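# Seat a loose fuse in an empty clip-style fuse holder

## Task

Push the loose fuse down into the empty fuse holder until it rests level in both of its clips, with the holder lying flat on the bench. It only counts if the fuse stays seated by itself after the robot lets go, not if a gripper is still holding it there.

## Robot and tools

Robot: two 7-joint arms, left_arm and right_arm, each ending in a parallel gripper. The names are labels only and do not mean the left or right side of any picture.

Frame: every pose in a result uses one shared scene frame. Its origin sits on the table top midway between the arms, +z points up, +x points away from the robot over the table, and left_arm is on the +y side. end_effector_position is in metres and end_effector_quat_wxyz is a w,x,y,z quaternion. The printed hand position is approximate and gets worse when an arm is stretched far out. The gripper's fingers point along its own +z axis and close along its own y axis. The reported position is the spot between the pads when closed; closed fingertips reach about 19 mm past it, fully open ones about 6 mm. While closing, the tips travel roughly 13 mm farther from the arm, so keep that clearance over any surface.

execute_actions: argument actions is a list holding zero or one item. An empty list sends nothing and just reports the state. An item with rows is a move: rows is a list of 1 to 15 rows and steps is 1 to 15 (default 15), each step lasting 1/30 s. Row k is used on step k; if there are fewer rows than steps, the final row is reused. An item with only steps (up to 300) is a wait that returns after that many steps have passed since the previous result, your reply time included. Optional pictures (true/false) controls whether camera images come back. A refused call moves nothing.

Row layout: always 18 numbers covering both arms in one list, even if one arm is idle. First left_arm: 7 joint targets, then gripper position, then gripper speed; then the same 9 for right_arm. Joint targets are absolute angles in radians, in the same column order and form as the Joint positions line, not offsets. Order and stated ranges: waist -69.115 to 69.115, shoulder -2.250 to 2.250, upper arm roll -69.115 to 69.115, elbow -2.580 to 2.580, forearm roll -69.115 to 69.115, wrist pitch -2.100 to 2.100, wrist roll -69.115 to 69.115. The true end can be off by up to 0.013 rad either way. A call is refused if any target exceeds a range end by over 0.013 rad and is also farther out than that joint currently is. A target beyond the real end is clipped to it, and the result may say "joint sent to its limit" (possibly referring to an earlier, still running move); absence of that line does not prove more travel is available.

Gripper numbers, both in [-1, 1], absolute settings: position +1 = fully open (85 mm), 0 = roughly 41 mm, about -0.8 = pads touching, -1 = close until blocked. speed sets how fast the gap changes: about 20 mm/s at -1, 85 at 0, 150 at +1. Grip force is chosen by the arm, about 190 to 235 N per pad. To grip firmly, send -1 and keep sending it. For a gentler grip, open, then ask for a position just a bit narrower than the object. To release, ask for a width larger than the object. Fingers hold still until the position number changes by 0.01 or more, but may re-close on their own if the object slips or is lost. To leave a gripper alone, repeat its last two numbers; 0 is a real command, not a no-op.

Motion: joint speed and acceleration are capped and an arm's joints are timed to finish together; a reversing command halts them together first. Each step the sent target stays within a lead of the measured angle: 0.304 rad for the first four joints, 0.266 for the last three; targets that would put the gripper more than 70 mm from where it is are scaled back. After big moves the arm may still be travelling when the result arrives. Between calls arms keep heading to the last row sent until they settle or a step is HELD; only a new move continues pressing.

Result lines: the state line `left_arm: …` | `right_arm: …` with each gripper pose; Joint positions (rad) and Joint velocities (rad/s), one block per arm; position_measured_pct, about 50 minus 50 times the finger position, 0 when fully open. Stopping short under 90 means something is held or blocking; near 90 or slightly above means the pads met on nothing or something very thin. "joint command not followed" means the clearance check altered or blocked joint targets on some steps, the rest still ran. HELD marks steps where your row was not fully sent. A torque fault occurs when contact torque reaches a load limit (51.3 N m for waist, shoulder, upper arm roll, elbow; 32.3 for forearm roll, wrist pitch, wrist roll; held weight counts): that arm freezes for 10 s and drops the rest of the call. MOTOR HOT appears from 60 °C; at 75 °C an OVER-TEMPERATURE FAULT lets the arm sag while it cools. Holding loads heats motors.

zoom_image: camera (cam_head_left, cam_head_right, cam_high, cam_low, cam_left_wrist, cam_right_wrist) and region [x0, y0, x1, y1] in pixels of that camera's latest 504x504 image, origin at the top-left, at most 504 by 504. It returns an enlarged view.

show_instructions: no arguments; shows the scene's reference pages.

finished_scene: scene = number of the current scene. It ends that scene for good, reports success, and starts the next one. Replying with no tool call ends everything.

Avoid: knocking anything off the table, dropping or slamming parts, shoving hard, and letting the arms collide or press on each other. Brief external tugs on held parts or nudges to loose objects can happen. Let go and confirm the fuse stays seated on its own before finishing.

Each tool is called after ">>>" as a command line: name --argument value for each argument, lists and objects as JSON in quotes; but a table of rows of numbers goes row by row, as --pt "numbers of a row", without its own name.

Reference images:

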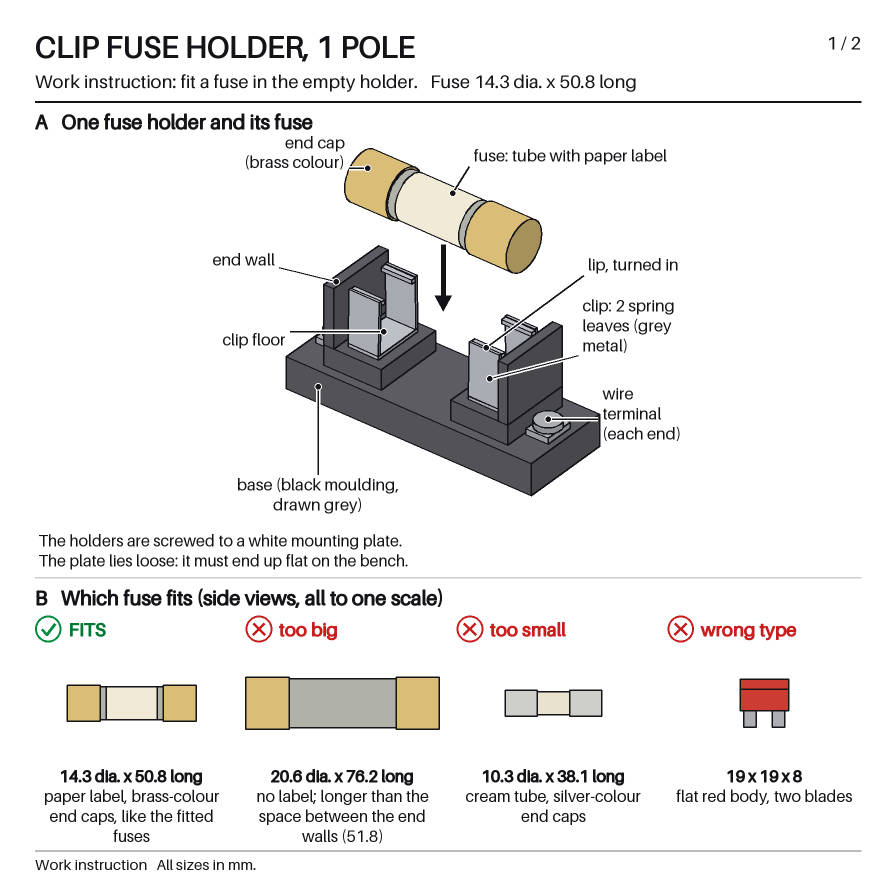

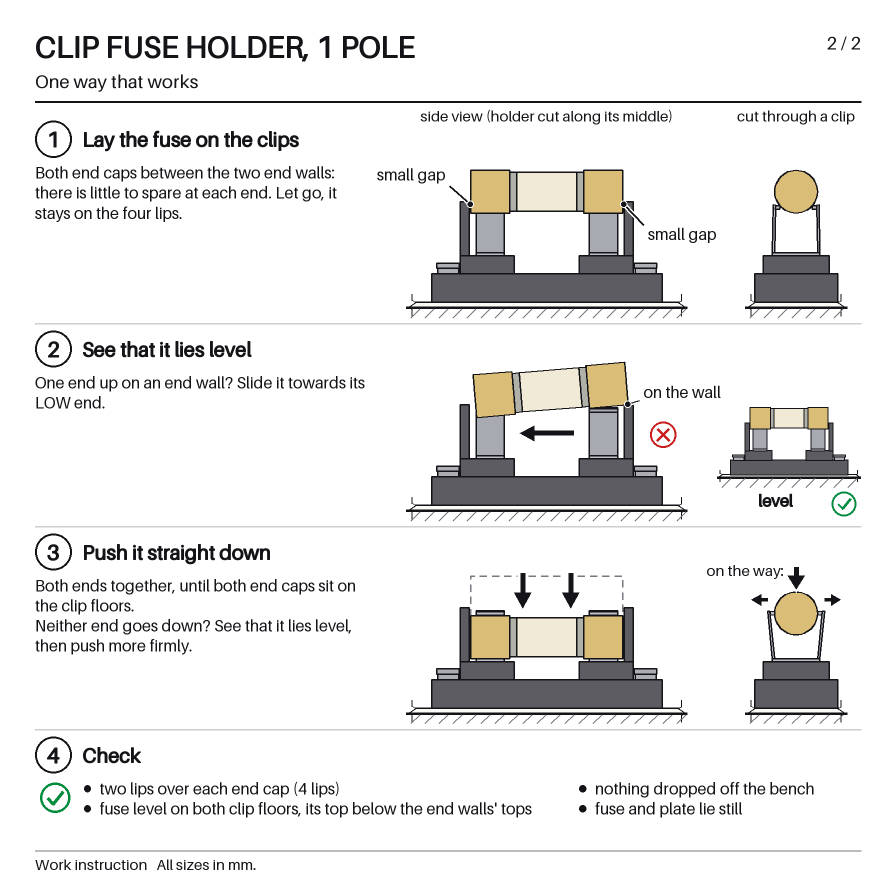

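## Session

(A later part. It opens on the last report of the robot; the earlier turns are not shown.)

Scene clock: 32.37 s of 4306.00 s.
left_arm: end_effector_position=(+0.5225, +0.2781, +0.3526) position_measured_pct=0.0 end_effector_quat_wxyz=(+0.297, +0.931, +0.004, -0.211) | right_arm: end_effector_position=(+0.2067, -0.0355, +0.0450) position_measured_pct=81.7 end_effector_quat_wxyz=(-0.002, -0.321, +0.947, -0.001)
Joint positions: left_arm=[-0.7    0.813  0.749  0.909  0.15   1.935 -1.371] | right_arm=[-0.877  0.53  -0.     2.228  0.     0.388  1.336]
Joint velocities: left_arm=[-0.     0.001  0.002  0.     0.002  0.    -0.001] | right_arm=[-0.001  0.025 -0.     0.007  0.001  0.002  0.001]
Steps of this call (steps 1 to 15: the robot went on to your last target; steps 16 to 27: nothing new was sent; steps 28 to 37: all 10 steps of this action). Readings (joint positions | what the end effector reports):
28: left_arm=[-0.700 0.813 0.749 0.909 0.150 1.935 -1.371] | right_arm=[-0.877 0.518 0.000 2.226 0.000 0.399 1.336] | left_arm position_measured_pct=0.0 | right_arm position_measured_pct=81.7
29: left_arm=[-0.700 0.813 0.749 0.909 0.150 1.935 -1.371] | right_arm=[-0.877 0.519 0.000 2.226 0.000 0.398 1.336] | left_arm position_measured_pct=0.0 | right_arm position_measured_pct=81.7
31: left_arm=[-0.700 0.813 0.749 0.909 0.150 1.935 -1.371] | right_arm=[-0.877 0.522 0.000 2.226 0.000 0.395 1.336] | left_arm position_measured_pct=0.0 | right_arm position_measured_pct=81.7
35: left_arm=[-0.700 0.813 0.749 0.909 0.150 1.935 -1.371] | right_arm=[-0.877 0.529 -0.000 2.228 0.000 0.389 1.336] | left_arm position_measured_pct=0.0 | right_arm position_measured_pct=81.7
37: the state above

Past the peak; go to the nominal final pose.

>>> execute_actions --actions '[{"rows": [[-0.7, 0.813, 0.749, 0.909, 0.15, 1.935, -1.371, 1, 0, -0.8772, 0.538, 0.0, 2.2325, 0.0, 0.384, 1.3358, -1, -0.5],[-0.7, 0.813, 0.749, 0.909, 0.15, 1.935, -1.371, 1, 0, -0.8772, 0.538, 0.0, 2.2325, 0.0, 0.380, 1.3358, -1, -0.5],[-0.7, 0.813, 0.749, 0.909, 0.15, 1.935, -1.371, 1, 0, -0.8772, 0.539, 0.0, 2.2325, 0.0, 0.376, 1.3358, -1, -0.5],[-0.7, 0.813, 0.749, 0.909, 0.15, 1.935, -1.371, 1, 0, -0.8772, 0.540, 0.0, 2.2327, 0.0, 0.373, 1.3358, -1, -0.5],[-0.7, 0.813, 0.749, 0.909, 0.15, 1.935, -1.371, 1, 0, -0.8772, 0.541, 0.0, 2.233, 0.0, 0.370, 1.3358, -1, -0.5],[-0.7, 0.813, 0.749, 0.909, 0.15, 1.935, -1.371, 1, 0, -0.8772, 0.5423, 0.0, 2.2332, 0.0, 0.367, 1.3358, -1, -0.5],[-0.7, 0.813, 0.749, 0.909, 0.15, 1.935, -1.371, 1, 0, -0.8772, 0.5436, 0.0, 2.2332, 0.0, 0.3648, 1.3358, -1, -0.5]], "steps": 15}]'

>>> zoom_image --camera "cam_right_wrist" --region '[100, 290, 310, 460]'

Scene clock: 33.97 s of 4306.00 s.
left_arm: end_effector_position=(+0.5225, +0.2781, +0.3526) position_measured_pct=0.0 end_effector_quat_wxyz=(+0.297, +0.931, +0.004, -0.211) | right_arm: end_effector_position=(+0.2068, -0.0356, +0.0401) position_measured_pct=81.7 end_effector_quat_wxyz=(-0.001, -0.320, +0.947, -0.000)
Joint positions: left_arm=[-0.7    0.813  0.749  0.909  0.15   1.935 -1.371] | right_arm=[-0.877  0.543  0.     2.235 -0.     0.366  1.336]
Joint velocities: left_arm=[ 0.001 -0.001 -0.001  0.     0.003 -0.    -0.001] | right_arm=[ 0.     0.001 -0.    -0.001  0.    -0.     0.002]
Steps of this call (steps 1 to 15: the robot went on to your last target; steps 16 to 33: nothing new was sent; steps 34 to 48: all 15 steps of this action). Readings (joint positions | what the end effector reports):
34: left_arm=[-0.700 0.813 0.749 0.909 0.150 1.935 -1.371] | right_arm=[-0.877 0.537 -0.000 2.232 0.000 0.389 1.336] | left_arm position_measured_pct=0.0 | right_arm position_measured_pct=81.7
35: left_arm=[-0.700 0.813 0.749 0.909 0.150 1.935 -1.371] | right_arm=[-0.877 0.538 -0.000 2.233 0.000 0.386 1.336] | left_arm position_measured_pct=0.0 | right_arm position_measured_pct=81.7
37: left_arm=[-0.700 0.813 0.749 0.909 0.150 1.935 -1.371] | right_arm=[-0.877 0.539 0.000 2.233 -0.000 0.378 1.336] | left_arm position_measured_pct=0.0 | right_arm position_measured_pct=81.7
41: left_arm=[-0.700 0.813 0.749 0.909 0.150 1.935 -1.371] | right_arm=[-0.877 0.543 0.000 2.234 -0.000 0.367 1.336] | left_arm position_measured_pct=0.0 | right_arm position_measured_pct=81.7
48: the state above

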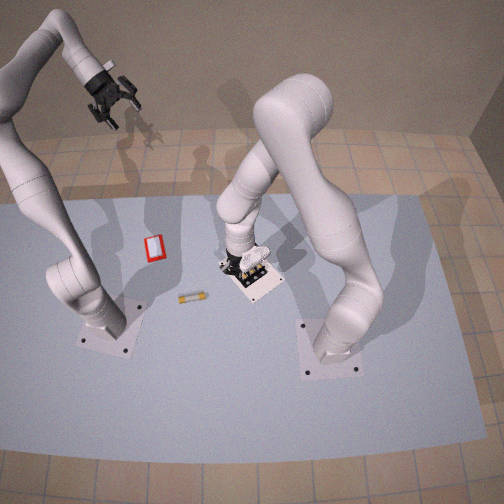

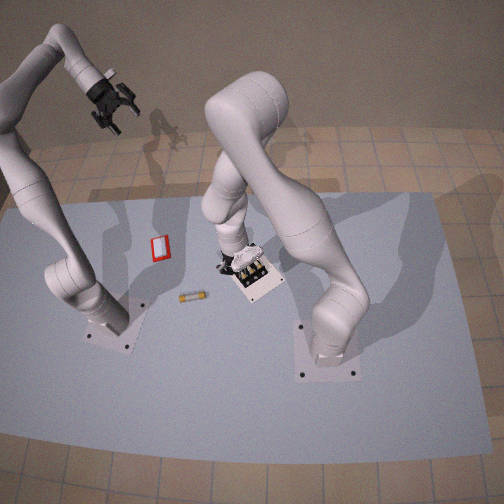

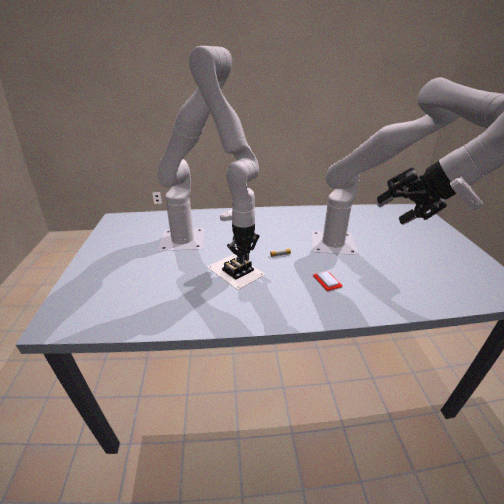

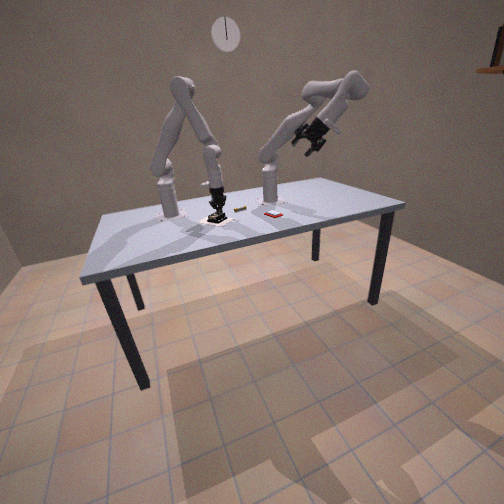

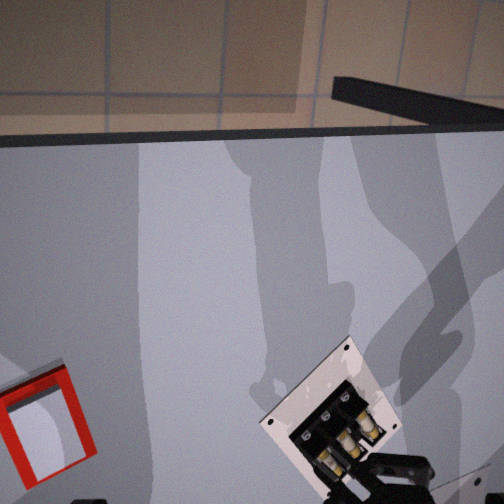

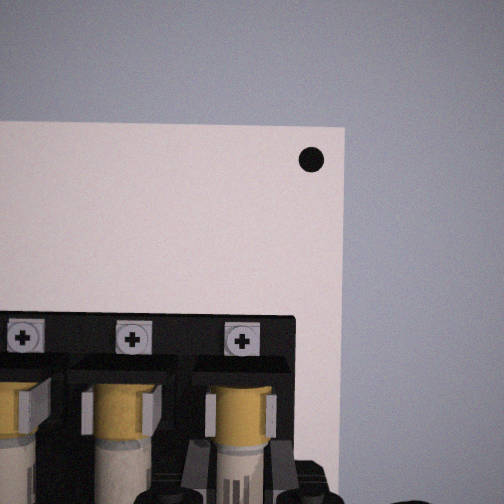

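Region (100, 290, 310, 460) of cam_right_wrist's 504x504 image, scaled by 2.400; it fills the top 408 rows of this view, and the rest is white.

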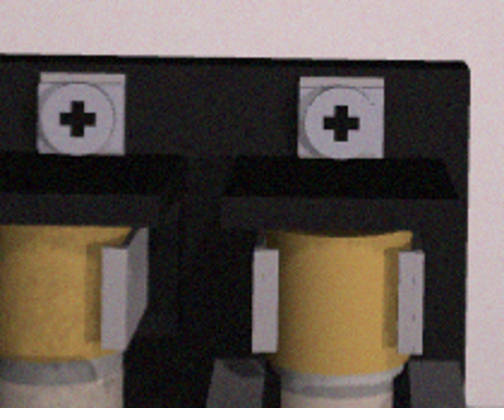

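>>> execute_actions --actions '[{"rows": [[-0.7, 0.813, 0.749, 0.909, 0.15, 1.935, -1.371, 1, 0, -0.878, 0.5435, 0.0, 2.2375, 0.0, 0.3606, 1.335, -1, -0.5],[-0.7, 0.813, 0.749, 0.909, 0.15, 1.935, -1.371, 1, 0, -0.878, 0.5445, 0.0, 2.2377, 0.0, 0.3594, 1.335, -1, -0.5],[-0.7, 0.813, 0.749, 0.909, 0.15, 1.935, -1.371, 1, 0, -0.878, 0.5455, 0.0, 2.238, 0.0, 0.3581, 1.335, -1, -0.5],[-0.7, 0.813, 0.749, 0.909, 0.15, 1.935, -1.371, 1, 0, -0.878, 0.5466, 0.0, 2.2382, 0.0, 0.3568, 1.335, -1, -0.5],[-0.7, 0.813, 0.749, 0.909, 0.15, 1.935, -1.371, 1, 0, -0.878, 0.5477, 0.0, 2.2385, 0.0, 0.3554, 1.335, -1, -0.5]], "steps": 12}]' --pictures false

Scene clock: 36.90 s of 4306.00 s.
left_arm: end_effector_position=(+0.5225, +0.2781, +0.3526) position_measured_pct=0.0 end_effector_quat_wxyz=(+0.297, +0.931, +0.004, -0.211) | right_arm: end_effector_position=(+0.2067, -0.0357, +0.0390) position_measured_pct=81.7 end_effector_quat_wxyz=(+0.001, -0.320, +0.947, +0.000)
Joint positions: left_arm=[-0.7    0.813  0.749  0.909  0.15   1.935 -1.371] | right_arm=[-0.878  0.545  0.     2.239  0.     0.357  1.335]
Joint velocities: left_arm=[ 0.    -0.001  0.002 -0.    -0.001 -0.001  0.001] | right_arm=[ 0.002 -0.     0.     0.001  0.    -0.    -0.   ]
Steps of this call (steps 1 to 15: the robot went on to your last target; steps 16 to 76: nothing new was sent; steps 77 to 88: all 12 steps of this action). Readings (joint positions | what the end effector reports):
77: left_arm=[-0.700 0.813 0.749 0.909 0.150 1.935 -1.371] | right_arm=[-0.877 0.543 0.000 2.235 -0.000 0.365 1.336] | left_arm position_measured_pct=0.0 | right_arm position_measured_pct=81.7
78: left_arm=[-0.700 0.813 0.749 0.909 0.150 1.935 -1.371] | right_arm=[-0.878 0.543 0.000 2.237 0.000 0.362 1.335] | left_arm position_measured_pct=0.0 | right_arm position_measured_pct=81.7
80: left_arm=[-0.700 0.813 0.749 0.909 0.150 1.935 -1.371] | right_arm=[-0.878 0.544 0.000 2.238 0.000 0.359 1.335] | left_arm position_measured_pct=0.0 | right_arm position_measured_pct=81.7
84: left_arm=[-0.700 0.813 0.749 0.909 0.150 1.935 -1.371] | right_arm=[-0.878 0.545 0.000 2.239 0.000 0.357 1.335] | left_arm position_measured_pct=0.0 | right_arm position_measured_pct=81.7
88: the state above

Bottomed at 0.039. Release slightly and lift.

>>> execute_actions --actions '[{"rows": [[-0.7, 0.813, 0.749, 0.909, 0.15, 1.935, -1.371, 1, 0, -0.878, 0.5445, 0.0, 2.2377, 0.0, 0.3594, 1.335, -0.45, -0.3]], "steps": 10}]' --pictures false

>>> execute_actions --actions '[{"rows": [[-0.7, 0.813, 0.749, 0.909, 0.15, 1.935, -1.371, 1, 0, -0.878, 0.53, 0.0, 2.2343, 0.0, 0.3773, 1.335, -0.45, -0.3],[-0.7, 0.813, 0.749, 0.909, 0.15, 1.935, -1.371, 1, 0, -0.878, 0.52, 0.0, 2.2318, 0.0, 0.3898, 1.335, -0.45, -0.3],[-0.7, 0.813, 0.749, 0.909, 0.15, 1.935, -1.371, 1, 0, -0.878, 0.5032, 0.0, 2.2275, 0.0, 0.4109, 1.335, -0.45, -0.3],[-0.7, 0.813, 0.749, 0.909, 0.15, 1.935, -1.371, 1, 0, -0.878, 0.4895, 0.0, 2.2235, 0.0, 0.4286, 1.335, -0.45, -0.3],[-0.7, 0.813, 0.749, 0.909, 0.15, 1.935, -1.371, 1, 0, -0.878, 0.4895, 0.0, 2.2235, 0.0, 0.4286, 1.335, -0.45, -0.3],[-0.7, 0.813, 0.749, 0.909, 0.15, 1.935, -1.371, 1, 0, -0.878, 0.4895, 0.0, 2.2235, 0.0, 0.4286, 1.335, -0.45, -0.3],[-0.7, 0.813, 0.749, 0.909, 0.15, 1.935, -1.371, 1, 0, -0.878, 0.4895, 0.0, 2.2235, 0.0, 0.4286, 1.335, -0.45, -0.3],[-0.7, 0.813, 0.749, 0.909, 0.15, 1.935, -1.371, 1, 0, -0.86, 0.47, 0.0, 2.1, 0.0, 0.5716, 1.353, -0.45, -0.3]], "steps": 15}]' --pictures false

>>> execute_actions --actions '[{"steps": 10}]'

Scene clock: 38.57 s of 4306.00 s.
left_arm: end_effector_position=(+0.5225, +0.2781, +0.3526) position_measured_pct=0.0 end_effector_quat_wxyz=(+0.297, +0.931, +0.004, -0.211) | right_arm: end_effector_position=(+0.2064, -0.0356, +0.0392) position_measured_pct=72.6 end_effector_quat_wxyz=(+0.000, -0.321, +0.947, +0.000)
Joint positions: left_arm=[-0.7    0.813  0.749  0.909  0.15   1.935 -1.371] | right_arm=[-0.878  0.544 -0.     2.238 -0.     0.359  1.335]
Joint velocities: left_arm=[ 0.     0.001 -0.001 -0.     0.    -0.001  0.   ] | right_arm=[ 0.     0.     0.     0.     0.    -0.001 -0.001]
Steps of this call (steps 1 to 15: the robot went on to your last target; steps 16 to 40: nothing new was sent; steps 41 to 50: all 10 steps of this action). Readings (joint positions | what the end effector reports):
41: left_arm=[-0.700 0.813 0.749 0.909 0.150 1.935 -1.371] | right_arm=[-0.878 0.544 0.000 2.239 0.000 0.357 1.335] | left_arm position_measured_pct=0.0 | right_arm position_measured_pct=81.7
42: left_arm=[-0.700 0.813 0.749 0.909 0.150 1.935 -1.371] | right_arm=[-0.878 0.543 0.000 2.238 0.000 0.359 1.335] | left_arm position_measured_pct=0.0 | right_arm position_measured_pct=81.7
44: left_arm=[-0.700 0.813 0.749 0.909 0.150 1.935 -1.371] | right_arm=[-0.878 0.544 0.000 2.238 0.000 0.359 1.335] | left_arm position_measured_pct=0.0 | right_arm position_measured_pct=78.2
48: left_arm=[-0.700 0.813 0.749 0.909 0.150 1.935 -1.371] | right_arm=[-0.878 0.544 -0.000 2.238 -0.000 0.359 1.335] | left_arm position_measured_pct=0.0 | right_arm position_measured_pct=73.0
50: the state above

Scene clock: 39.07 s of 4306.00 s.
left_arm: end_effector_position=(+0.5225, +0.2781, +0.3526) position_measured_pct=0.0 end_effector_quat_wxyz=(+0.297, +0.931, +0.004, -0.211) | right_arm: end_effector_position=(+0.2291, -0.0169, +0.0813) position_measured_pct=72.6 end_effector_quat_wxyz=(+0.000, -0.321, +0.947, +0.000)
Joint positions: left_arm=[-0.7    0.813  0.749  0.909  0.15   1.935 -1.371] | right_arm=[-0.862  0.473  0.     2.112  0.     0.556  1.351]
Joint velocities: left_arm=[ 0.     0.001 -0.001 -0.    -0.001  0.    -0.001] | right_arm=[ 0.033 -0.049  0.001 -0.336  0.001  0.378  0.05 ]
Steps of this call (steps 1 to 15: all 15 steps of this action). Readings (joint positions | what the end effector reports):
1: left_arm=[-0.700 0.813 0.749 0.909 0.150 1.935 -1.371] | right_arm=[-0.878 0.543 -0.000 2.238 0.000 0.361 1.335] | left_arm position_measured_pct=0.0 | right_arm position_measured_pct=72.6
2: left_arm=[-0.700 0.813 0.749 0.909 0.150 1.935 -1.371] | right_arm=[-0.878 0.536 -0.000 2.236 0.000 0.367 1.335] | left_arm position_measured_pct=0.0 | right_arm position_measured_pct=72.6
4: left_arm=[-0.700 0.813 0.749 0.909 0.150 1.935 -1.371] | right_arm=[-0.878 0.514 -0.000 2.231 -0.000 0.393 1.335] | left_arm position_measured_pct=0.0 | right_arm position_measured_pct=72.6
8: left_arm=[-0.700 0.813 0.749 0.909 0.150 1.935 -1.371] | right_arm=[-0.878 0.493 -0.000 2.223 -0.000 0.429 1.335] | left_arm position_measured_pct=0.0 | right_arm position_measured_pct=72.6
15: the state above

Scene clock: 39.40 s of 4306.00 s.
left_arm: end_effector_position=(+0.5225, +0.2781, +0.3526) position_measured_pct=0.0 end_effector_quat_wxyz=(+0.297, +0.931, +0.004, -0.211) | right_arm: end_effector_position=(+0.2313, -0.0151, +0.0842) position_measured_pct=72.6 end_effector_quat_wxyz=(-0.000, -0.321, +0.947, -0.000)
Joint positions: left_arm=[-0.7    0.813  0.749  0.909  0.15   1.935 -1.371] | right_arm=[-0.86   0.47   0.     2.1    0.     0.572  1.353]
Joint velocities: left_arm=[ 0.002  0.     0.001 -0.     0.     0.001  0.001] | right_arm=[ 0.001 -0.    -0.    -0.001 -0.    -0.    -0.002]
Steps of this call (steps 1 to 10: the robot went on to your last target). Readings (joint positions | what the end effector reports):
1: left_arm=[-0.700 0.813 0.749 0.909 0.150 1.935 -1.371] | right_arm=[-0.861 0.471 0.000 2.104 0.000 0.566 1.352] | left_arm position_measured_pct=0.0 | right_arm position_measured_pct=72.6
2: left_arm=[-0.700 0.813 0.749 0.909 0.150 1.935 -1.371] | right_arm=[-0.861 0.471 0.000 2.101 0.000 0.569 1.353] | left_arm position_measured_pct=0.0 | right_arm position_measured_pct=72.6
4: left_arm=[-0.700 0.813 0.749 0.909 0.150 1.935 -1.371] | right_arm=[-0.861 0.470 0.000 2.100 0.000 0.571 1.353] | left_arm position_measured_pct=0.0 | right_arm position_measured_pct=72.6
8: left_arm=[-0.700 0.813 0.749 0.909 0.150 1.935 -1.371] | right_arm=[-0.860 0.470 0.000 2.100 0.000 0.572 1.353] | left_arm position_measured_pct=0.0 | right_arm position_measured_pct=72.6
10: the state above

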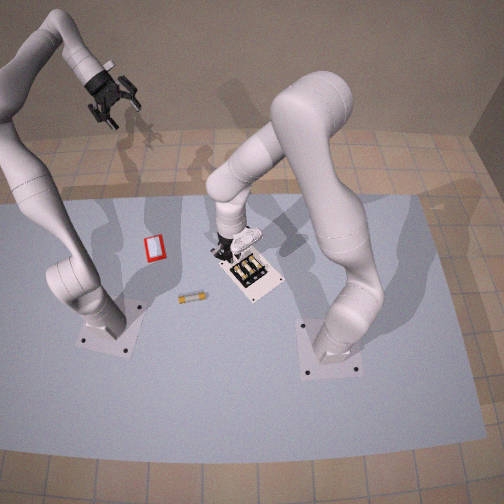

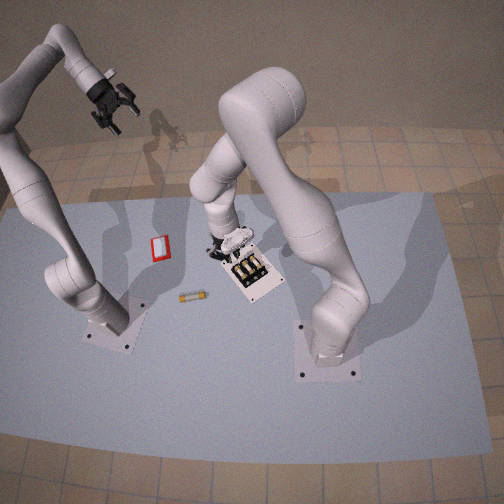

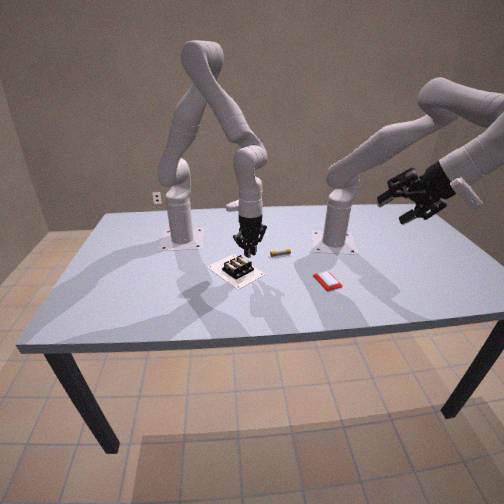

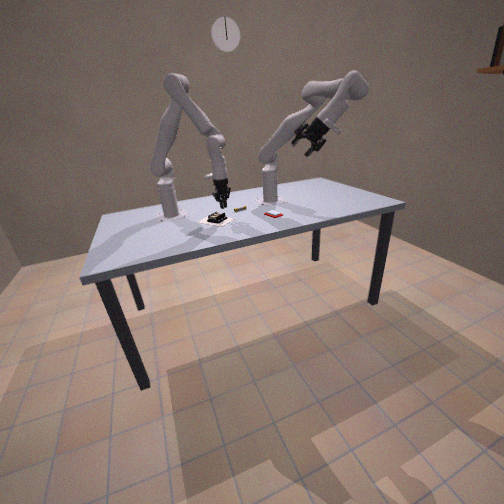

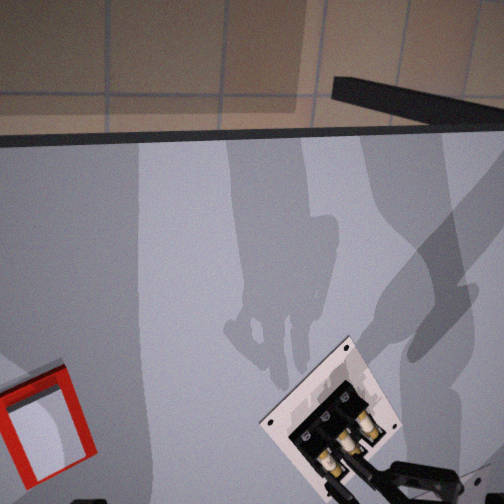

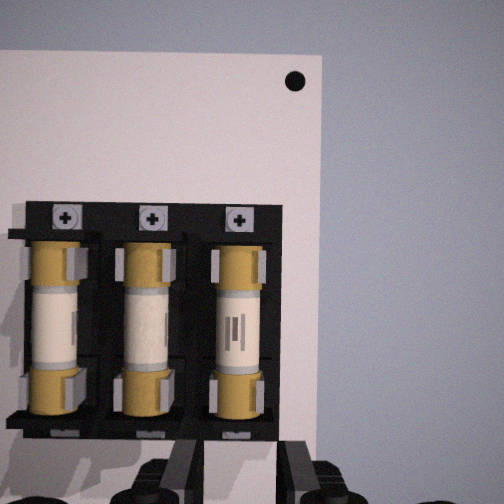

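Seated with all four lips over the caps.

>>> finished_scene --scene 1

The scene is finished: the task was done.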